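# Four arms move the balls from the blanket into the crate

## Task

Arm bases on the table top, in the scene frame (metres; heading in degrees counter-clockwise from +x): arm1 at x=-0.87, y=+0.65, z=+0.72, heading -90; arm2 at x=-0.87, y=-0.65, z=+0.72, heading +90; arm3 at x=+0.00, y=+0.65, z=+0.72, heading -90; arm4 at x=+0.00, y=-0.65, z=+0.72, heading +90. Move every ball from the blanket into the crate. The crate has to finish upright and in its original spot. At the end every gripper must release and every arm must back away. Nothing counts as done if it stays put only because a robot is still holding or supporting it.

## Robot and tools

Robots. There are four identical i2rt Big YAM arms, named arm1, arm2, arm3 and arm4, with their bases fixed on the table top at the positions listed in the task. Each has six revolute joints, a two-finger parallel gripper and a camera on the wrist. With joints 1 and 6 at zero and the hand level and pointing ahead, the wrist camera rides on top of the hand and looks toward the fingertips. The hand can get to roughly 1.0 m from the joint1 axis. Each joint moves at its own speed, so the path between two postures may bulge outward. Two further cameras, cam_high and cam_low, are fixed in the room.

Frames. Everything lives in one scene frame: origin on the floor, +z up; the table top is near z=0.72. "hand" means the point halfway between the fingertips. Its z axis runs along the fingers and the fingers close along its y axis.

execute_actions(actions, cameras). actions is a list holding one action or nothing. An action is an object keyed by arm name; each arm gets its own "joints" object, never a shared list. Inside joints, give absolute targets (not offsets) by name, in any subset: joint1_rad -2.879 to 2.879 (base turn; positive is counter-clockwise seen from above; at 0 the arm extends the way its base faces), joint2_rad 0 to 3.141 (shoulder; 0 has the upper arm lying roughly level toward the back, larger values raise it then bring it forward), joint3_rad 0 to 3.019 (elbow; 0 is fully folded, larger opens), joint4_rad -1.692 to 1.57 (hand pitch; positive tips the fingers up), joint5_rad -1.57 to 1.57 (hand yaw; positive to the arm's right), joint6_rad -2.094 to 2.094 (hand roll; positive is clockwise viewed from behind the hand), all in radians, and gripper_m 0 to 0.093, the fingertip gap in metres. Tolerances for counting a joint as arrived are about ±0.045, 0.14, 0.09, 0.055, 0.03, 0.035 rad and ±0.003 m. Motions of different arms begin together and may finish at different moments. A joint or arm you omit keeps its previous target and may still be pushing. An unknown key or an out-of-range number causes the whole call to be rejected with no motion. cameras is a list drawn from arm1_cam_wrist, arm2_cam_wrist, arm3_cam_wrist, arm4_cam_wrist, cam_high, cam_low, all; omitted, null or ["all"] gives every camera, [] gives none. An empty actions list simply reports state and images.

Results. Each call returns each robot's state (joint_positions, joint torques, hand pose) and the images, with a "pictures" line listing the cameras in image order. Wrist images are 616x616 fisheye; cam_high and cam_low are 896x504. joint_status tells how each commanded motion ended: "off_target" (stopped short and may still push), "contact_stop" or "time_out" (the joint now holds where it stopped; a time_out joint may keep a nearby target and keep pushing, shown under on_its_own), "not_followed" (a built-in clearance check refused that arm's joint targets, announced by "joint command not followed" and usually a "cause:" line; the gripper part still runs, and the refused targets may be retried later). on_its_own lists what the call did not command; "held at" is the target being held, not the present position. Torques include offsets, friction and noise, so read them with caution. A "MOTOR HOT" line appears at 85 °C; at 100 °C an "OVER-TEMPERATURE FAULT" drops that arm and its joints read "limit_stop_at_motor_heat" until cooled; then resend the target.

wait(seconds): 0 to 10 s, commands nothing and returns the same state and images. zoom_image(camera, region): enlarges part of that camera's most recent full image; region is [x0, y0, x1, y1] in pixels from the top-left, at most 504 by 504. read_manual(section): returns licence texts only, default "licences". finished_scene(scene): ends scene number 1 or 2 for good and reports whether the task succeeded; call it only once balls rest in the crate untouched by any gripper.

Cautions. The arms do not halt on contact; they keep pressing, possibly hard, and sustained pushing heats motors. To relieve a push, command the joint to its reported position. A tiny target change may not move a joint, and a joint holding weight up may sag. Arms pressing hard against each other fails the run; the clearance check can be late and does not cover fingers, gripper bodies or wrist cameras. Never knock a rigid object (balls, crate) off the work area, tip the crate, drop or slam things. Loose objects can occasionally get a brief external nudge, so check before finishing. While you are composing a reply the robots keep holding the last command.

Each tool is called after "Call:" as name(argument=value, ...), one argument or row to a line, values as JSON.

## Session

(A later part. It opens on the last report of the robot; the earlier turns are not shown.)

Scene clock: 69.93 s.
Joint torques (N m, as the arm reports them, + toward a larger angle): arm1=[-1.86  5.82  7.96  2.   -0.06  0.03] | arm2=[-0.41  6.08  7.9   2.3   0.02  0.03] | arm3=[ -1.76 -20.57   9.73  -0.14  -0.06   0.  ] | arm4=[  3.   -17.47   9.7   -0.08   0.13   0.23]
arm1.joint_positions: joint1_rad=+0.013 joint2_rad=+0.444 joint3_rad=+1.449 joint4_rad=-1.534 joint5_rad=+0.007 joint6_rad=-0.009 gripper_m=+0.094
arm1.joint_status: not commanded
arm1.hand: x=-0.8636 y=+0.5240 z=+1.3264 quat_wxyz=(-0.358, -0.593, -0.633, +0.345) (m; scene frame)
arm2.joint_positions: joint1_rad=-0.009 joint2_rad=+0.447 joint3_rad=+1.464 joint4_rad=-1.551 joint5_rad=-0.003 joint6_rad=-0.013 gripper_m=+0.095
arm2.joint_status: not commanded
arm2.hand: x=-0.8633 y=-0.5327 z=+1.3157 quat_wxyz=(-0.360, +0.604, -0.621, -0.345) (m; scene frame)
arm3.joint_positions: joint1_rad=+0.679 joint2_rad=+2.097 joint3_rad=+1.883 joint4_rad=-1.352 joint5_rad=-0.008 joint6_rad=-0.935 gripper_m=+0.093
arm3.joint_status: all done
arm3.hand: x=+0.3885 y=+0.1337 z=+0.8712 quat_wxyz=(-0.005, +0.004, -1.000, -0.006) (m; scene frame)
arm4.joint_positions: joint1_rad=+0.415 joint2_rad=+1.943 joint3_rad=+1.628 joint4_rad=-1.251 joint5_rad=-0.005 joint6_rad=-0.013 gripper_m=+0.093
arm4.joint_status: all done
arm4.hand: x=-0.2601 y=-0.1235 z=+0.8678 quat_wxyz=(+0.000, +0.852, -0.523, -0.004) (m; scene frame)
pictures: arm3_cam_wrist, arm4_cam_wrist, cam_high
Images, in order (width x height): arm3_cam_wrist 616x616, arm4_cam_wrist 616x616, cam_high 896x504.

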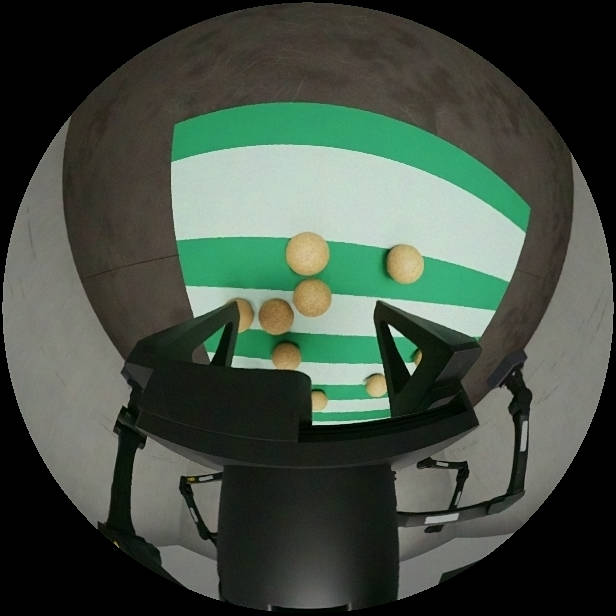

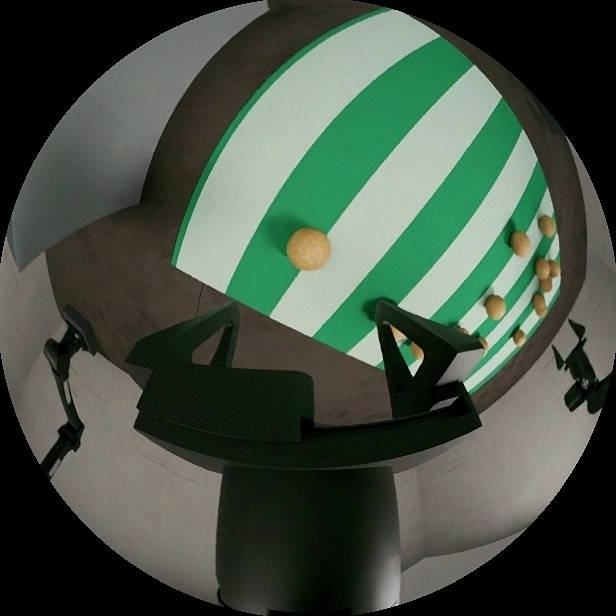

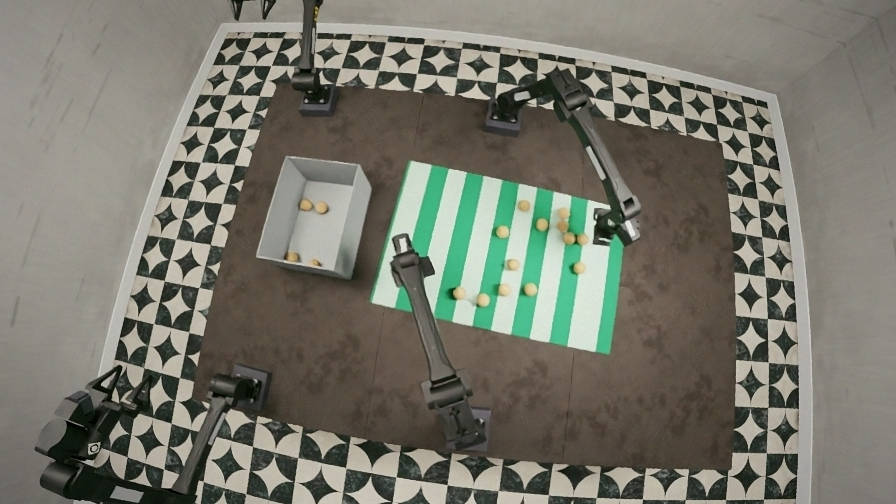

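Call:
execute_actions(
  actions=[
    {"arm4":{"joints":{"joint2_rad":2.068,"joint3_rad":1.553,"joint4_rad":-1.01}},"arm3":{"joints":{"joint1_rad":0.664,"joint2_rad":2.195,"joint3_rad":1.755,"joint4_rad":-1.108}}},
  ],
  cameras=[],
)

Call:
execute_actions(
  actions=[
    {"arm4":{"joints":{"gripper_m":0.038}},"arm3":{"joints":{"gripper_m":0.038}}},
  ],
  cameras=[],
)

Call:
execute_actions(
  actions=[
    {"arm4":{"joints":{"joint2_rad":1.5,"joint3_rad":1.8}},"arm3":{"joints":{"joint2_rad":1.5,"joint6_rad":0}}},
  ],
  cameras=[],
)

Call:
execute_actions(
  actions=[
    {"arm4":{"joints":{"joint1_rad":0.765,"joint3_rad":2.38,"joint4_rad":-0.9}},"arm3":{"joints":{"joint1_rad":-0.88,"joint3_rad":2.38}}},
  ],
  cameras=[],
)

Call:
execute_actions(
  actions=[
    {"arm4":{"joints":{"joint2_rad":2.24}},"arm3":{"joints":{"joint2_rad":2.22}}},
  ],
  cameras=[],
)

Call:
execute_actions(
  actions=[
    {"arm4":{"joints":{"gripper_m":0.093}},"arm3":{"joints":{"gripper_m":0.093}}},
  ],
  cameras=[],
)

Call:
execute_actions(
  actions=[
    {"arm4":{"joints":{"joint2_rad":1.35,"joint3_rad":1.8,"joint4_rad":-1.26}},"arm3":{"joints":{"joint1_rad":-0.4,"joint2_rad":1.4,"joint3_rad":1.9}}},
  ],
  cameras=[],
)

Call:
execute_actions(
  actions=[
    {"arm4":{"joints":{"joint1_rad":0.145,"joint2_rad":1.74,"joint3_rad":1.37,"joint4_rad":-1.165}},"arm3":{"joints":{"joint1_rad":0.588,"joint2_rad":2.012,"joint3_rad":1.765,"joint4_rad":-1.31}}},
  ],
  cameras=["arm3_cam_wrist","arm4_cam_wrist","cam_high"],
)

Scene clock: 82.90 s.
Joint torques (N m, as the arm reports them, + toward a larger angle): arm1=[-1.38  5.91  7.99  2.05 -0.08  0.06] | arm2=[-0.42  6.1   7.91  2.29  0.01  0.03] | arm3=[ -2.64 -22.15   8.23   0.52  -0.07  -0.01] | arm4=[  3.   -19.76   7.85   0.61   0.13   0.22]
arm1.joint_positions: joint1_rad=+0.013 joint2_rad=+0.444 joint3_rad=+1.449 joint4_rad=-1.534 joint5_rad=+0.007 joint6_rad=-0.009 gripper_m=+0.094
arm1.joint_status: not commanded
arm1.hand: x=-0.8636 y=+0.5240 z=+1.3264 quat_wxyz=(-0.358, -0.593, -0.633, +0.345) (m; scene frame)
arm2.joint_positions: joint1_rad=-0.009 joint2_rad=+0.447 joint3_rad=+1.464 joint4_rad=-1.551 joint5_rad=-0.003 joint6_rad=-0.013 gripper_m=+0.095
arm2.joint_status: not commanded
arm2.hand: x=-0.8633 y=-0.5327 z=+1.3157 quat_wxyz=(-0.360, +0.604, -0.621, -0.345) (m; scene frame)
arm3.joint_positions: joint1_rad=+0.679 joint2_rad=+2.217 joint3_rad=+1.746 joint4_rad=-1.117 joint5_rad=-0.008 joint6_rad=-0.935 gripper_m=+0.093
arm3.joint_status: all done
arm3.hand: x=+0.3855 y=+0.1392 z=+0.7472 quat_wxyz=(+0.002, +0.004, -1.000, -0.015) (m; scene frame)
arm4.joint_positions: joint1_rad=+0.415 joint2_rad=+2.088 joint3_rad=+1.537 joint4_rad=-1.024 joint5_rad=-0.005 joint6_rad=-0.013 gripper_m=+0.093
arm4.joint_status: all done
arm4.hand: x=-0.2623 y=-0.1187 z=+0.7532 quat_wxyz=(+0.003, +0.852, -0.523, +0.000) (m; scene frame)
pictures: none
No camera images: the call's "cameras" was empty. Leave "cameras" out to get every camera's image.

Scene clock: 83.50 s.
Joint torques (N m, as the arm reports them, + toward a larger angle): arm1=[-1.23  5.99  7.94  2.12 -0.07  0.04] | arm2=[-0.45  6.1   7.9   2.3   0.01  0.03] | arm3=[ -2.53 -22.13   8.26   0.51  -0.1    0.  ] | arm4=[  2.87 -19.57   7.95   0.68   0.11   0.24]
arm1.joint_positions: joint1_rad=+0.013 joint2_rad=+0.444 joint3_rad=+1.449 joint4_rad=-1.534 joint5_rad=+0.007 joint6_rad=-0.009 gripper_m=+0.094
arm1.joint_status: not commanded
arm1.hand: x=-0.8636 y=+0.5240 z=+1.3264 quat_wxyz=(-0.358, -0.593, -0.633, +0.345) (m; scene frame)
arm2.joint_positions: joint1_rad=-0.009 joint2_rad=+0.447 joint3_rad=+1.464 joint4_rad=-1.551 joint5_rad=-0.003 joint6_rad=-0.013 gripper_m=+0.095
arm2.joint_status: not commanded
arm2.hand: x=-0.8633 y=-0.5327 z=+1.3157 quat_wxyz=(-0.360, +0.604, -0.621, -0.345) (m; scene frame)
arm3.joint_positions: joint1_rad=+0.679 joint2_rad=+2.217 joint3_rad=+1.746 joint4_rad=-1.117 joint5_rad=-0.007 joint6_rad=-0.936 gripper_m=+0.047
arm3.joint_status: gripper_m off_target (ended at +0.047, target +0.038)
arm3.hand: x=+0.3855 y=+0.1389 z=+0.7472 quat_wxyz=(+0.002, +0.005, -1.000, -0.014) (m; scene frame)
arm4.joint_positions: joint1_rad=+0.415 joint2_rad=+2.088 joint3_rad=+1.537 joint4_rad=-1.024 joint5_rad=-0.005 joint6_rad=-0.013 gripper_m=+0.047
arm4.joint_status: gripper_m off_target (ended at +0.047, target +0.038)
arm4.hand: x=-0.2624 y=-0.1187 z=+0.7532 quat_wxyz=(+0.003, +0.852, -0.523, +0.000) (m; scene frame)
pictures: none
No camera images: the call's "cameras" was empty. Leave "cameras" out to get every camera's image.

Scene clock: 85.40 s.
Joint torques (N m, as the arm reports them, + toward a larger angle): arm1=[-1.36  6.22  7.98  1.82 -0.05  0.05] | arm2=[-0.42  6.08  7.91  2.3   0.02  0.03] | arm3=[ -2.66 -13.23  10.15   1.53  -0.04   0.24] | arm4=[  2.87 -13.23   9.88   1.62   0.13   0.23]
arm1.joint_positions: joint1_rad=+0.013 joint2_rad=+0.444 joint3_rad=+1.449 joint4_rad=-1.534 joint5_rad=+0.007 joint6_rad=-0.009 gripper_m=+0.094
arm1.joint_status: not commanded
arm1.hand: x=-0.8636 y=+0.5240 z=+1.3264 quat_wxyz=(-0.358, -0.593, -0.633, +0.345) (m; scene frame)
arm2.joint_positions: joint1_rad=-0.009 joint2_rad=+0.447 joint3_rad=+1.464 joint4_rad=-1.551 joint5_rad=-0.003 joint6_rad=-0.013 gripper_m=+0.095
arm2.joint_status: not commanded
arm2.hand: x=-0.8633 y=-0.5327 z=+1.3157 quat_wxyz=(-0.360, +0.604, -0.621, -0.345) (m; scene frame)
arm3.joint_positions: joint1_rad=+0.679 joint2_rad=+1.512 joint3_rad=+1.746 joint4_rad=-1.114 joint5_rad=-0.007 joint6_rad=-0.015 gripper_m=+0.047
arm3.joint_status: all done
arm3.hand: x=+0.3585 y=+0.1698 z=+1.1869 quat_wxyz=(-0.301, -0.414, -0.846, +0.146) (m; scene frame)
arm4.joint_positions: joint1_rad=+0.415 joint2_rad=+1.517 joint3_rad=+1.781 joint4_rad=-1.016 joint5_rad=-0.005 joint6_rad=-0.013 gripper_m=+0.047
arm4.joint_status: all done
arm4.hand: x=-0.2735 y=-0.0969 z=+1.2175 quat_wxyz=(-0.211, +0.782, -0.478, -0.338) (m; scene frame)
pictures: none
No camera images: the call's "cameras" was empty. Leave "cameras" out to get every camera's image.

Scene clock: 87.20 s.
Joint torques (N m, as the arm reports them, + toward a larger angle): arm1=[-1.58  6.13  8.06  2.05 -0.06  0.05] | arm2=[-0.41  6.1   7.91  2.29  0.02  0.03] | arm3=[ -1.87 -11.3   11.76   1.92  -0.09   0.24] | arm4=[ 1.39 -8.62  7.76  2.2   0.15  0.24]
arm1.joint_positions: joint1_rad=+0.013 joint2_rad=+0.444 joint3_rad=+1.449 joint4_rad=-1.534 joint5_rad=+0.007 joint6_rad=-0.009 gripper_m=+0.094
arm1.joint_status: not commanded
arm1.hand: x=-0.8636 y=+0.5240 z=+1.3264 quat_wxyz=(-0.358, -0.593, -0.633, +0.345) (m; scene frame)
arm2.joint_positions: joint1_rad=-0.009 joint2_rad=+0.447 joint3_rad=+1.464 joint4_rad=-1.551 joint5_rad=-0.003 joint6_rad=-0.013 gripper_m=+0.095
arm2.joint_status: not commanded
arm2.hand: x=-0.8633 y=-0.5327 z=+1.3157 quat_wxyz=(-0.360, +0.604, -0.621, -0.345) (m; scene frame)
arm3.joint_positions: joint1_rad=-0.878 joint2_rad=+1.518 joint3_rad=+2.325 joint4_rad=-1.113 joint5_rad=-0.005 joint6_rad=-0.014 gripper_m=+0.047
arm3.joint_status: all done
arm3.hand: x=-0.4491 y=+0.2938 z=+1.4904 quat_wxyz=(-0.185, -0.762, -0.271, +0.559) (m; scene frame)
arm4.joint_positions: joint1_rad=+0.776 joint2_rad=+1.499 joint3_rad=+2.361 joint4_rad=-0.916 joint5_rad=-0.005 joint6_rad=-0.013 gripper_m=+0.047
arm4.joint_status: all done
arm4.hand: x=-0.4070 y=-0.2711 z=+1.5630 quat_wxyz=(-0.255, +0.677, -0.260, -0.639) (m; scene frame)
pictures: none
No camera images: the call's "cameras" was empty. Leave "cameras" out to get every camera's image.

Scene clock: 89.13 s.
Joint torques (N m, as the arm reports them, + toward a larger angle): arm1=[-1.41  5.96  7.99  2.19 -0.07  0.08] | arm2=[-0.43  6.08  7.9   2.29  0.01  0.03] | arm3=[ -2.03 -22.59  12.54   1.35  -0.09   0.24] | arm4=[  1.35 -21.65  11.37   1.48   0.14   0.23]
arm1.joint_positions: joint1_rad=+0.013 joint2_rad=+0.444 joint3_rad=+1.449 joint4_rad=-1.534 joint5_rad=+0.007 joint6_rad=-0.009 gripper_m=+0.094
arm1.joint_status: not commanded
arm1.hand: x=-0.8636 y=+0.5240 z=+1.3264 quat_wxyz=(-0.358, -0.593, -0.633, +0.345) (m; scene frame)
arm2.joint_positions: joint1_rad=-0.009 joint2_rad=+0.447 joint3_rad=+1.464 joint4_rad=-1.551 joint5_rad=-0.003 joint6_rad=-0.013 gripper_m=+0.095
arm2.joint_status: not commanded
arm2.hand: x=-0.8633 y=-0.5327 z=+1.3157 quat_wxyz=(-0.360, +0.604, -0.621, -0.345) (m; scene frame)
arm3.joint_positions: joint1_rad=-0.878 joint2_rad=+2.217 joint3_rad=+2.341 joint4_rad=-1.113 joint5_rad=-0.005 joint6_rad=-0.014 gripper_m=+0.047
arm3.joint_status: all done
arm3.hand: x=-0.6469 y=+0.1461 z=+1.0081 quat_wxyz=(-0.088, -0.905, -0.318, +0.270) (m; scene frame)
arm4.joint_positions: joint1_rad=+0.776 joint2_rad=+2.230 joint3_rad=+2.340 joint4_rad=-0.905 joint5_rad=-0.005 joint6_rad=-0.013 gripper_m=+0.047
arm4.joint_status: all done
arm4.hand: x=-0.6281 y=-0.0636 z=+1.0279 quat_wxyz=(-0.139, +0.863, -0.333, -0.352) (m; scene frame)
pictures: none
No camera images: the call's "cameras" was empty. Leave "cameras" out to get every camera's image.

Scene clock: 89.73 s.
Joint torques (N m, as the arm reports them, + toward a larger angle): arm1=[-1.25  5.9   7.9   1.93 -0.06  0.05] | arm2=[-0.44  6.09  7.9   2.3   0.01  0.03] | arm3=[ -2.02 -22.42  12.49   1.36  -0.09   0.24] | arm4=[  1.46 -21.81  11.31   1.48   0.16   0.24]
arm1.joint_positions: joint1_rad=+0.013 joint2_rad=+0.444 joint3_rad=+1.449 joint4_rad=-1.534 joint5_rad=+0.007 joint6_rad=-0.009 gripper_m=+0.094
arm1.joint_status: not commanded
arm1.hand: x=-0.8636 y=+0.5240 z=+1.3264 quat_wxyz=(-0.358, -0.593, -0.633, +0.345) (m; scene frame)
arm2.joint_positions: joint1_rad=-0.009 joint2_rad=+0.447 joint3_rad=+1.464 joint4_rad=-1.551 joint5_rad=-0.003 joint6_rad=-0.013 gripper_m=+0.095
arm2.joint_status: not commanded
arm2.hand: x=-0.8633 y=-0.5327 z=+1.3157 quat_wxyz=(-0.360, +0.604, -0.621, -0.345) (m; scene frame)
arm3.joint_positions: joint1_rad=-0.878 joint2_rad=+2.217 joint3_rad=+2.341 joint4_rad=-1.113 joint5_rad=-0.005 joint6_rad=-0.014 gripper_m=+0.093
arm3.joint_status: all done
arm3.hand: x=-0.6469 y=+0.1461 z=+1.0081 quat_wxyz=(-0.088, -0.905, -0.318, +0.270) (m; scene frame)
arm4.joint_positions: joint1_rad=+0.776 joint2_rad=+2.230 joint3_rad=+2.340 joint4_rad=-0.905 joint5_rad=-0.005 joint6_rad=-0.013 gripper_m=+0.093
arm4.joint_status: all done
arm4.hand: x=-0.6281 y=-0.0636 z=+1.0279 quat_wxyz=(-0.139, +0.863, -0.333, -0.352) (m; scene frame)
pictures: none
No camera images: the call's "cameras" was empty. Leave "cameras" out to get every camera's image.

Scene clock: 91.67 s.
Joint torques (N m, as the arm reports them, + toward a larger angle): arm1=[-1.39  5.99  7.96  2.17 -0.06  0.08] | arm2=[-0.41  6.1   7.91  2.29  0.02  0.03] | arm3=[ -1.54 -10.98   9.26   1.67  -0.06   0.23] | arm4=[  1.8  -10.08   8.91   0.89   0.14   0.23]
arm1.joint_positions: joint1_rad=+0.013 joint2_rad=+0.444 joint3_rad=+1.449 joint4_rad=-1.534 joint5_rad=+0.007 joint6_rad=-0.009 gripper_m=+0.094
arm1.joint_status: not commanded
arm1.hand: x=-0.8636 y=+0.5240 z=+1.3264 quat_wxyz=(-0.358, -0.593, -0.633, +0.345) (m; scene frame)
arm2.joint_positions: joint1_rad=-0.009 joint2_rad=+0.447 joint3_rad=+1.464 joint4_rad=-1.551 joint5_rad=-0.003 joint6_rad=-0.013 gripper_m=+0.095
arm2.joint_status: not commanded
arm2.hand: x=-0.8633 y=-0.5327 z=+1.3157 quat_wxyz=(-0.360, +0.604, -0.621, -0.345) (m; scene frame)
arm3.joint_positions: joint1_rad=-0.403 joint2_rad=+1.413 joint3_rad=+1.897 joint4_rad=-1.111 joint5_rad=-0.006 joint6_rad=-0.012 gripper_m=+0.093
arm3.joint_status: all done
arm3.hand: x=-0.2394 y=+0.1302 z=+1.3227 quat_wxyz=(-0.240, -0.749, -0.486, +0.381) (m; scene frame)
arm4.joint_positions: joint1_rad=+0.776 joint2_rad=+1.362 joint3_rad=+1.788 joint4_rad=-1.250 joint5_rad=-0.005 joint6_rad=-0.013 gripper_m=+0.093
arm4.joint_status: all done
arm4.hand: x=-0.3837 y=-0.2924 z=+1.2651 quat_wxyz=(-0.134, +0.869, -0.335, -0.339) (m; scene frame)
pictures: none
No camera images: the call's "cameras" was empty. Leave "cameras" out to get every camera's image.

Scene clock: 93.43 s.
Joint torques (N m, as the arm reports them, + toward a larger angle): arm1=[-1.35  6.04  7.97  2.14 -0.05  0.06] | arm2=[-0.42  6.08  7.91  2.3   0.01  0.03] | arm3=[ -1.9  -19.63   9.5   -0.11  -0.02   0.23] | arm4=[  2.67 -12.98   9.76   0.25   0.1    0.23]
arm1.joint_positions: joint1_rad=+0.013 joint2_rad=+0.444 joint3_rad=+1.449 joint4_rad=-1.534 joint5_rad=+0.007 joint6_rad=-0.009 gripper_m=+0.094
arm1.joint_status: not commanded
arm1.hand: x=-0.8636 y=+0.5240 z=+1.3264 quat_wxyz=(-0.358, -0.593, -0.633, +0.345) (m; scene frame)
arm2.joint_positions: joint1_rad=-0.009 joint2_rad=+0.447 joint3_rad=+1.464 joint4_rad=-1.551 joint5_rad=-0.003 joint6_rad=-0.013 gripper_m=+0.095
arm2.joint_status: not commanded
arm2.hand: x=-0.8633 y=-0.5327 z=+1.3157 quat_wxyz=(-0.360, +0.604, -0.621, -0.345) (m; scene frame)
arm3.joint_positions: joint1_rad=+0.594 joint2_rad=+2.020 joint3_rad=+1.748 joint4_rad=-1.303 joint5_rad=-0.007 joint6_rad=-0.012 gripper_m=+0.093
arm3.joint_status: all done
arm3.hand: x=+0.3270 y=+0.1286 z=+0.8683 quat_wxyz=(+0.002, -0.479, -0.878, -0.009) (m; scene frame)
arm4.joint_positions: joint1_rad=+0.136 joint2_rad=+1.731 joint3_rad=+1.334 joint4_rad=-1.165 joint5_rad=-0.004 joint6_rad=-0.012 gripper_m=+0.093
arm4.joint_status: all done
arm4.hand: x=-0.0901 y=-0.1547 z=+0.8733 quat_wxyz=(-0.002, +0.771, -0.636, -0.005) (m; scene frame)
pictures: arm3_cam_wrist, arm4_cam_wrist, cam_high
Images, in order (width x height): arm3_cam_wrist 616x616, arm4_cam_wrist 616x616, cam_high 896x504.

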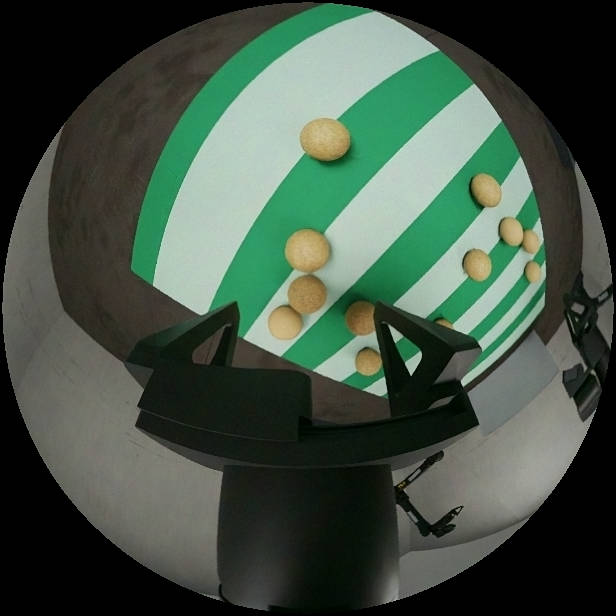

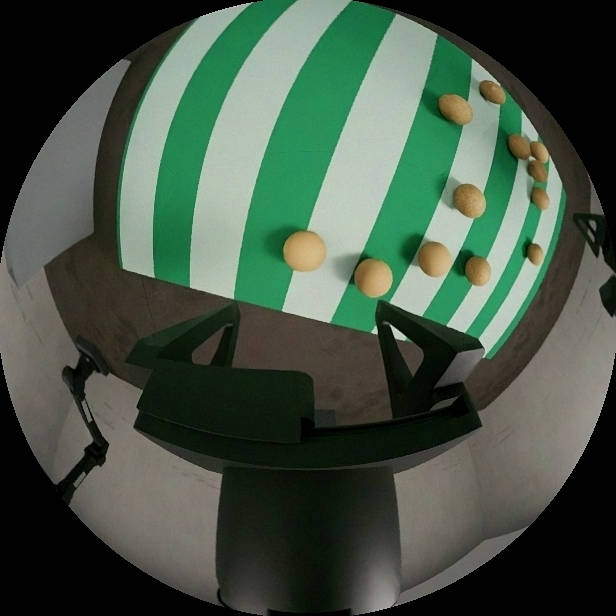

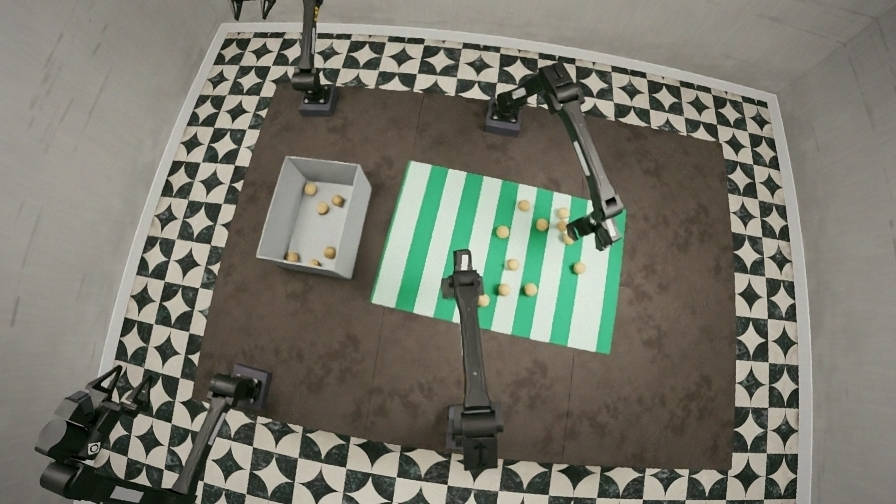

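Call:
execute_actions(
  actions=[
    {"arm4":{"joints":{"joint2_rad":1.888,"joint3_rad":1.24,"joint4_rad":-0.885}},"arm3":{"joints":{"joint2_rad":2.135,"joint3_rad":1.648,"joint4_rad":-1.06}}},
  ],
  cameras=[],
)

Call:
execute_actions(
  actions=[
    {"arm4":{"joints":{"gripper_m":0.038}},"arm3":{"joints":{"gripper_m":0.038}}},
  ],
  cameras=[],
)

Call:
execute_actions(
  actions=[
    {"arm4":{"joints":{"joint2_rad":1.45,"joint3_rad":1.65,"joint4_rad":-0.9}},"arm3":{"joints":{"joint2_rad":1.45}}},
  ],
  cameras=[],
)

Call:
execute_actions(
  actions=[
    {"arm4":{"joints":{"joint1_rad":0.765,"joint3_rad":2.38}},"arm3":{"joints":{"joint1_rad":-0.88,"joint3_rad":2.38,"joint4_rad":-1.1}}},
  ],
  cameras=[],
)

Call:
execute_actions(
  actions=[
    {"arm4":{"joints":{"joint2_rad":2.24}},"arm3":{"joints":{"joint2_rad":2.22}}},
  ],
  cameras=[],
)

Call:
execute_actions(
  actions=[
    {"arm4":{"joints":{"gripper_m":0.093}},"arm3":{"joints":{"gripper_m":0.093}}},
  ],
  cameras=[],
)

Call:
execute_actions(
  actions=[
    {"arm4":{"joints":{"joint2_rad":1.35,"joint3_rad":1.8,"joint4_rad":-1.26}},"arm3":{"joints":{"joint1_rad":-0.4,"joint2_rad":1.4,"joint3_rad":1.9}}},
  ],
  cameras=[],
)

Call:
execute_actions(
  actions=[
    {"arm4":{"joints":{"joint1_rad":-0.19,"joint2_rad":1.81,"joint3_rad":1.465,"joint4_rad":-1.19}},"arm3":{"joints":{"joint1_rad":0.59,"joint2_rad":1.875,"joint3_rad":1.55,"joint4_rad":-1.235,"joint6_rad":0.25}}},
  ],
  cameras=["arm3_cam_wrist","arm4_cam_wrist","cam_high"],
)

Scene clock: 111.83 s.
Joint torques (N m, as the arm reports them, + toward a larger angle): arm1=[-0.9   6.02  8.    2.   -0.07  0.05] | arm2=[-0.43  6.1   7.91  2.29  0.01  0.03] | arm3=[ -1.98 -21.31   8.07   0.55  -0.01   0.23] | arm4=[  2.78 -15.87   7.41   0.68   0.12   0.23]
arm1.joint_positions: joint1_rad=+0.013 joint2_rad=+0.444 joint3_rad=+1.449 joint4_rad=-1.534 joint5_rad=+0.007 joint6_rad=-0.009 gripper_m=+0.094
arm1.joint_status: not commanded
arm1.hand: x=-0.8636 y=+0.5240 z=+1.3264 quat_wxyz=(-0.358, -0.593, -0.633, +0.345) (m; scene frame)
arm2.joint_positions: joint1_rad=-0.009 joint2_rad=+0.447 joint3_rad=+1.464 joint4_rad=-1.551 joint5_rad=-0.003 joint6_rad=-0.013 gripper_m=+0.095
arm2.joint_status: not commanded
arm2.hand: x=-0.8633 y=-0.5327 z=+1.3157 quat_wxyz=(-0.360, +0.604, -0.621, -0.345) (m; scene frame)
arm3.joint_positions: joint1_rad=+0.594 joint2_rad=+2.157 joint3_rad=+1.640 joint4_rad=-1.069 joint5_rad=-0.007 joint6_rad=-0.012 gripper_m=+0.093
arm3.joint_status: all done
arm3.hand: x=+0.3277 y=+0.1288 z=+0.7480 quat_wxyz=(+0.008, -0.479, -0.878, -0.012) (m; scene frame)
arm4.joint_positions: joint1_rad=+0.136 joint2_rad=+1.905 joint3_rad=+1.222 joint4_rad=-0.899 joint5_rad=-0.004 joint6_rad=-0.012 gripper_m=+0.093
arm4.joint_status: all done
arm4.hand: x=-0.0901 y=-0.1541 z=+0.7524 quat_wxyz=(+0.005, +0.771, -0.636, +0.002) (m; scene frame)
pictures: none
No camera images: the call's "cameras" was empty. Leave "cameras" out to get every camera's image.

Scene clock: 112.43 s.
Joint torques (N m, as the arm reports them, + toward a larger angle): arm1=[-1.48  6.01  7.89  2.2  -0.09  0.05] | arm2=[-0.43  6.11  7.91  2.29  0.02  0.03] | arm3=[ -2.03 -21.36   8.08   0.57  -0.02   0.23] | arm4=[  2.72 -16.11   7.44   0.6    0.1    0.22]
arm1.joint_positions: joint1_rad=+0.013 joint2_rad=+0.444 joint3_rad=+1.449 joint4_rad=-1.534 joint5_rad=+0.007 joint6_rad=-0.009 gripper_m=+0.094
arm1.joint_status: not commanded
arm1.hand: x=-0.8636 y=+0.5240 z=+1.3264 quat_wxyz=(-0.358, -0.593, -0.633, +0.345) (m; scene frame)
arm2.joint_positions: joint1_rad=-0.009 joint2_rad=+0.447 joint3_rad=+1.464 joint4_rad=-1.551 joint5_rad=-0.003 joint6_rad=-0.013 gripper_m=+0.095
arm2.joint_status: not commanded
arm2.hand: x=-0.8633 y=-0.5327 z=+1.3157 quat_wxyz=(-0.360, +0.604, -0.621, -0.345) (m; scene frame)
arm3.joint_positions: joint1_rad=+0.594 joint2_rad=+2.157 joint3_rad=+1.640 joint4_rad=-1.069 joint5_rad=-0.007 joint6_rad=-0.012 gripper_m=+0.047
arm3.joint_status: gripper_m off_target (ended at +0.047, target +0.038)
arm3.hand: x=+0.3277 y=+0.1288 z=+0.7480 quat_wxyz=(+0.008, -0.479, -0.878, -0.012) (m; scene frame)
arm4.joint_positions: joint1_rad=+0.136 joint2_rad=+1.905 joint3_rad=+1.222 joint4_rad=-0.899 joint5_rad=-0.004 joint6_rad=-0.012 gripper_m=+0.047
arm4.joint_status: gripper_m off_target (ended at +0.047, target +0.038)
arm4.hand: x=-0.0901 y=-0.1541 z=+0.7524 quat_wxyz=(+0.005, +0.771, -0.636, +0.002) (m; scene frame)
pictures: none
No camera images: the call's "cameras" was empty. Leave "cameras" out to get every camera's image.

Scene clock: 114.20 s.
Joint torques (N m, as the arm reports them, + toward a larger angle): arm1=[-1.71  6.45  8.11  2.03 -0.09  0.07] | arm2=[-0.45  6.1   7.91  2.29  0.02  0.03] | arm3=[ -2.02 -12.08  10.14   1.56  -0.02   0.23] | arm4=[  2.78 -13.03   9.78   1.3    0.09   0.23]
arm1.joint_positions: joint1_rad=+0.013 joint2_rad=+0.444 joint3_rad=+1.449 joint4_rad=-1.534 joint5_rad=+0.007 joint6_rad=-0.009 gripper_m=+0.094
arm1.joint_status: not commanded
arm1.hand: x=-0.8636 y=+0.5240 z=+1.3264 quat_wxyz=(-0.358, -0.593, -0.633, +0.345) (m; scene frame)
arm2.joint_positions: joint1_rad=-0.009 joint2_rad=+0.447 joint3_rad=+1.464 joint4_rad=-1.551 joint5_rad=-0.003 joint6_rad=-0.013 gripper_m=+0.095
arm2.joint_status: not commanded
arm2.hand: x=-0.8633 y=-0.5327 z=+1.3157 quat_wxyz=(-0.360, +0.604, -0.621, -0.345) (m; scene frame)
arm3.joint_positions: joint1_rad=+0.594 joint2_rad=+1.458 joint3_rad=+1.640 joint4_rad=-1.066 joint5_rad=-0.007 joint6_rad=-0.012 gripper_m=+0.047
arm3.joint_status: all done
arm3.hand: x=+0.3077 y=+0.1560 z=+1.1681 quat_wxyz=(-0.293, -0.452, -0.828, +0.157) (m; scene frame)
arm4.joint_positions: joint1_rad=+0.136 joint2_rad=+1.467 joint3_rad=+1.632 joint4_rad=-0.900 joint5_rad=-0.004 joint6_rad=-0.012 gripper_m=+0.047
arm4.joint_status: all done
arm4.hand: x=-0.1090 y=-0.0509 z=+1.1856 quat_wxyz=(-0.261, +0.705, -0.581, -0.312) (m; scene frame)
pictures: none
No camera images: the call's "cameras" was empty. Leave "cameras" out to get every camera's image.

Scene clock: 116.00 s.
Joint torques (N m, as the arm reports them, + toward a larger angle): arm1=[-1.58  6.17  8.05  2.04 -0.05  0.04] | arm2=[-0.42  6.09  7.9   2.3   0.02  0.03] | arm3=[-1.93 -9.25 10.92  1.81 -0.11  0.23] | arm4=[ 2.12 -7.65  7.3   1.69  0.16  0.23]
arm1.joint_positions: joint1_rad=+0.013 joint2_rad=+0.444 joint3_rad=+1.449 joint4_rad=-1.534 joint5_rad=+0.007 joint6_rad=-0.009 gripper_m=+0.094
arm1.joint_status: not commanded
arm1.hand: x=-0.8636 y=+0.5240 z=+1.3264 quat_wxyz=(-0.358, -0.593, -0.633, +0.345) (m; scene frame)
arm2.joint_positions: joint1_rad=-0.009 joint2_rad=+0.447 joint3_rad=+1.464 joint4_rad=-1.551 joint5_rad=-0.003 joint6_rad=-0.013 gripper_m=+0.095
arm2.joint_status: not commanded
arm2.hand: x=-0.8633 y=-0.5327 z=+1.3157 quat_wxyz=(-0.360, +0.604, -0.621, -0.345) (m; scene frame)
arm3.joint_positions: joint1_rad=-0.876 joint2_rad=+1.458 joint3_rad=+2.330 joint4_rad=-1.102 joint5_rad=-0.004 joint6_rad=-0.012 gripper_m=+0.047
arm3.joint_status: all done
arm3.hand: x=-0.4200 y=+0.3146 z=+1.5270 quat_wxyz=(-0.195, -0.740, -0.263, +0.587) (m; scene frame)
arm4.joint_positions: joint1_rad=+0.768 joint2_rad=+1.449 joint3_rad=+2.363 joint4_rad=-0.901 joint5_rad=-0.006 joint6_rad=-0.012 gripper_m=+0.047
arm4.joint_status: all done
arm4.hand: x=-0.3797 y=-0.2915 z=+1.5930 quat_wxyz=(-0.266, +0.655, -0.254, -0.660) (m; scene frame)
pictures: none
No camera images: the call's "cameras" was empty. Leave "cameras" out to get every camera's image.

Scene clock: 117.97 s.
Joint torques (N m, as the arm reports them, + toward a larger angle): arm1=[-1.62  6.26  7.95  2.05 -0.08  0.07] | arm2=[-0.44  6.1   7.9   2.3   0.01  0.03] | arm3=[ -2.17 -22.45  12.52   1.31  -0.12   0.23] | arm4=[  2.28 -21.81  11.45   1.54   0.17   0.23]
arm1.joint_positions: joint1_rad=+0.013 joint2_rad=+0.444 joint3_rad=+1.449 joint4_rad=-1.534 joint5_rad=+0.007 joint6_rad=-0.009 gripper_m=+0.094
arm1.joint_status: not commanded
arm1.hand: x=-0.8636 y=+0.5240 z=+1.3264 quat_wxyz=(-0.358, -0.593, -0.633, +0.345) (m; scene frame)
arm2.joint_positions: joint1_rad=-0.009 joint2_rad=+0.447 joint3_rad=+1.464 joint4_rad=-1.551 joint5_rad=-0.003 joint6_rad=-0.013 gripper_m=+0.095
arm2.joint_status: not commanded
arm2.hand: x=-0.8633 y=-0.5327 z=+1.3157 quat_wxyz=(-0.360, +0.604, -0.621, -0.345) (m; scene frame)
arm3.joint_positions: joint1_rad=-0.876 joint2_rad=+2.218 joint3_rad=+2.342 joint4_rad=-1.105 joint5_rad=-0.004 joint6_rad=-0.012 gripper_m=+0.047
arm3.joint_status: all done
arm3.hand: x=-0.6473 y=+0.1436 z=+1.0088 quat_wxyz=(-0.090, -0.903, -0.318, +0.273) (m; scene frame)
arm4.joint_positions: joint1_rad=+0.768 joint2_rad=+2.230 joint3_rad=+2.340 joint4_rad=-0.905 joint5_rad=-0.006 joint6_rad=-0.012 gripper_m=+0.047
arm4.joint_status: all done
arm4.hand: x=-0.6239 y=-0.0591 z=+1.0281 quat_wxyz=(-0.141, +0.862, -0.337, -0.352) (m; scene frame)
pictures: none
No camera images: the call's "cameras" was empty. Leave "cameras" out to get every camera's image.

Scene clock: 118.57 s.
Joint torques (N m, as the arm reports them, + toward a larger angle): arm1=[-1.77  5.92  8.    2.   -0.06  0.02] | arm2=[-0.44  6.08  7.91  2.29  0.02  0.03] | arm3=[ -2.17 -22.78  12.47   1.35  -0.12   0.22] | arm4=[  1.97 -21.65  11.49   1.47   0.14   0.22]
arm1.joint_positions: joint1_rad=+0.013 joint2_rad=+0.444 joint3_rad=+1.449 joint4_rad=-1.534 joint5_rad=+0.007 joint6_rad=-0.009 gripper_m=+0.094
arm1.joint_status: not commanded
arm1.hand: x=-0.8636 y=+0.5240 z=+1.3264 quat_wxyz=(-0.358, -0.593, -0.633, +0.345) (m; scene frame)
arm2.joint_positions: joint1_rad=-0.009 joint2_rad=+0.447 joint3_rad=+1.464 joint4_rad=-1.551 joint5_rad=-0.003 joint6_rad=-0.013 gripper_m=+0.095
arm2.joint_status: not commanded
arm2.hand: x=-0.8633 y=-0.5327 z=+1.3157 quat_wxyz=(-0.360, +0.604, -0.621, -0.345) (m; scene frame)
arm3.joint_positions: joint1_rad=-0.876 joint2_rad=+2.218 joint3_rad=+2.342 joint4_rad=-1.105 joint5_rad=-0.004 joint6_rad=-0.012 gripper_m=+0.093
arm3.joint_status: all done
arm3.hand: x=-0.6473 y=+0.1436 z=+1.0088 quat_wxyz=(-0.090, -0.903, -0.318, +0.273) (m; scene frame)
arm4.joint_positions: joint1_rad=+0.768 joint2_rad=+2.230 joint3_rad=+2.340 joint4_rad=-0.905 joint5_rad=-0.006 joint6_rad=-0.012 gripper_m=+0.093
arm4.joint_status: all done
arm4.hand: x=-0.6239 y=-0.0591 z=+1.0281 quat_wxyz=(-0.141, +0.862, -0.337, -0.352) (m; scene frame)
pictures: none
No camera images: the call's "cameras" was empty. Leave "cameras" out to get every camera's image.

Scene clock: 120.50 s.
Joint torques (N m, as the arm reports them, + toward a larger angle): arm1=[-1.78  5.85  7.91  2.07 -0.05  0.07] | arm2=[-0.44  6.09  7.91  2.29  0.01  0.03] | arm3=[ -1.56 -11.28   9.19   1.69  -0.06   0.23] | arm4=[ 1.72 -9.98  8.95  0.99  0.13  0.21]
arm1.joint_positions: joint1_rad=+0.013 joint2_rad=+0.444 joint3_rad=+1.449 joint4_rad=-1.534 joint5_rad=+0.007 joint6_rad=-0.009 gripper_m=+0.094
arm1.joint_status: not commanded
arm1.hand: x=-0.8636 y=+0.5240 z=+1.3264 quat_wxyz=(-0.358, -0.593, -0.633, +0.345) (m; scene frame)
arm2.joint_positions: joint1_rad=-0.009 joint2_rad=+0.447 joint3_rad=+1.464 joint4_rad=-1.551 joint5_rad=-0.003 joint6_rad=-0.013 gripper_m=+0.095
arm2.joint_status: not commanded
arm2.hand: x=-0.8633 y=-0.5327 z=+1.3157 quat_wxyz=(-0.360, +0.604, -0.621, -0.345) (m; scene frame)
arm3.joint_positions: joint1_rad=-0.404 joint2_rad=+1.413 joint3_rad=+1.897 joint4_rad=-1.103 joint5_rad=-0.006 joint6_rad=-0.012 gripper_m=+0.093
arm3.joint_status: all done
arm3.hand: x=-0.2401 y=+0.1292 z=+1.3243 quat_wxyz=(-0.242, -0.748, -0.485, +0.384) (m; scene frame)
arm4.joint_positions: joint1_rad=+0.768 joint2_rad=+1.362 joint3_rad=+1.788 joint4_rad=-1.250 joint5_rad=-0.006 joint6_rad=-0.012 gripper_m=+0.093
arm4.joint_status: all done
arm4.hand: x=-0.3812 y=-0.2897 z=+1.2651 quat_wxyz=(-0.135, +0.867, -0.339, -0.339) (m; scene frame)
pictures: none
No camera images: the call's "cameras" was empty. Leave "cameras" out to get every camera's image.

Scene clock: 122.13 s.
Joint torques (N m, as the arm reports them, + toward a larger angle): arm1=[-2.21  6.27  7.97  2.03 -0.06  0.03] | arm2=[-0.43  6.1   7.91  2.29  0.02  0.03] | arm3=[ -2.53 -15.95  10.01  -0.12  -0.01   0.24] | arm4=[  2.8  -14.33   9.65   0.31   0.08   0.23]
arm1.joint_positions: joint1_rad=+0.013 joint2_rad=+0.444 joint3_rad=+1.449 joint4_rad=-1.534 joint5_rad=+0.007 joint6_rad=-0.009 gripper_m=+0.094
arm1.joint_status: not commanded
arm1.hand: x=-0.8636 y=+0.5240 z=+1.3264 quat_wxyz=(-0.358, -0.593, -0.633, +0.345) (m; scene frame)
arm2.joint_positions: joint1_rad=-0.009 joint2_rad=+0.447 joint3_rad=+1.464 joint4_rad=-1.551 joint5_rad=-0.003 joint6_rad=-0.013 gripper_m=+0.095
arm2.joint_status: not commanded
arm2.hand: x=-0.8633 y=-0.5327 z=+1.3157 quat_wxyz=(-0.360, +0.604, -0.621, -0.345) (m; scene frame)
arm3.joint_positions: joint1_rad=+0.604 joint2_rad=+1.870 joint3_rad=+1.524 joint4_rad=-1.228 joint5_rad=-0.007 joint6_rad=+0.235 gripper_m=+0.093
arm3.joint_status: all done
arm3.hand: x=+0.3011 y=+0.1802 z=+0.8720 quat_wxyz=(+0.003, -0.579, -0.815, -0.008) (m; scene frame)
arm4.joint_positions: joint1_rad=-0.201 joint2_rad=+1.801 joint3_rad=+1.431 joint4_rad=-1.191 joint5_rad=-0.004 joint6_rad=-0.012 gripper_m=+0.093
arm4.joint_status: all done
arm4.hand: x=+0.0834 y=-0.1236 z=+0.8733 quat_wxyz=(-0.003, +0.654, -0.757, -0.005) (m; scene frame)
pictures: arm3_cam_wrist, arm4_cam_wrist, cam_high
Images, in order (width x height): arm3_cam_wrist 616x616, arm4_cam_wrist 616x616, cam_high 896x504.

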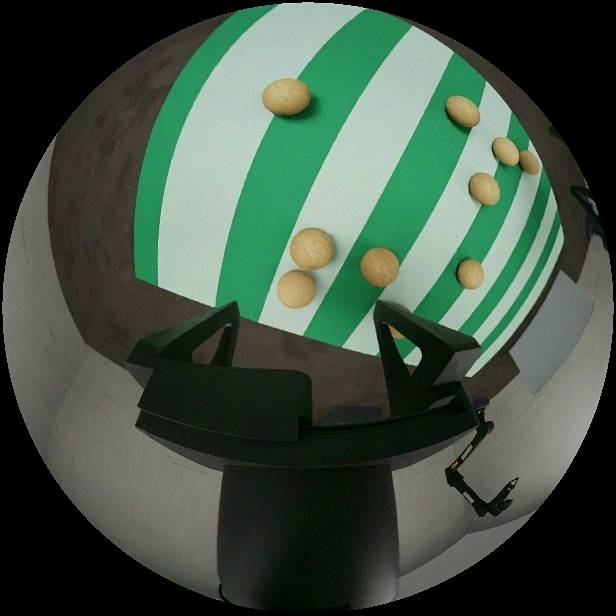

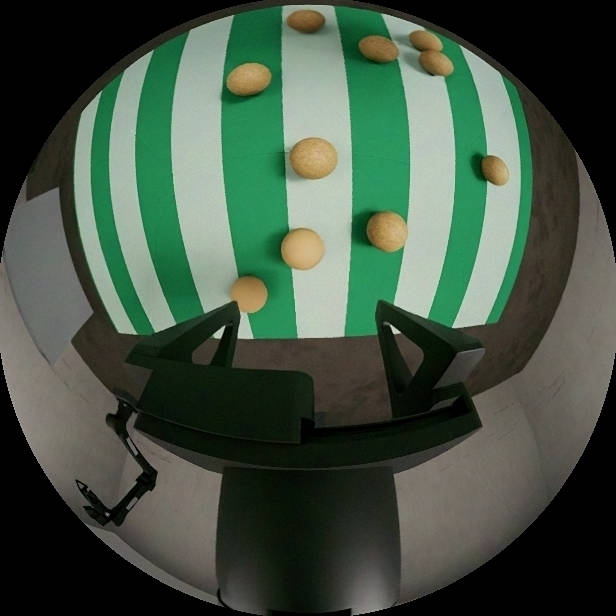

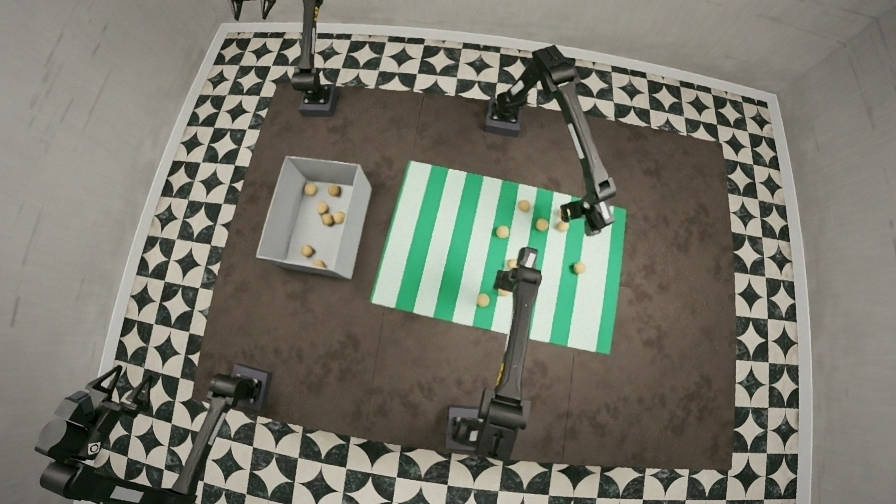

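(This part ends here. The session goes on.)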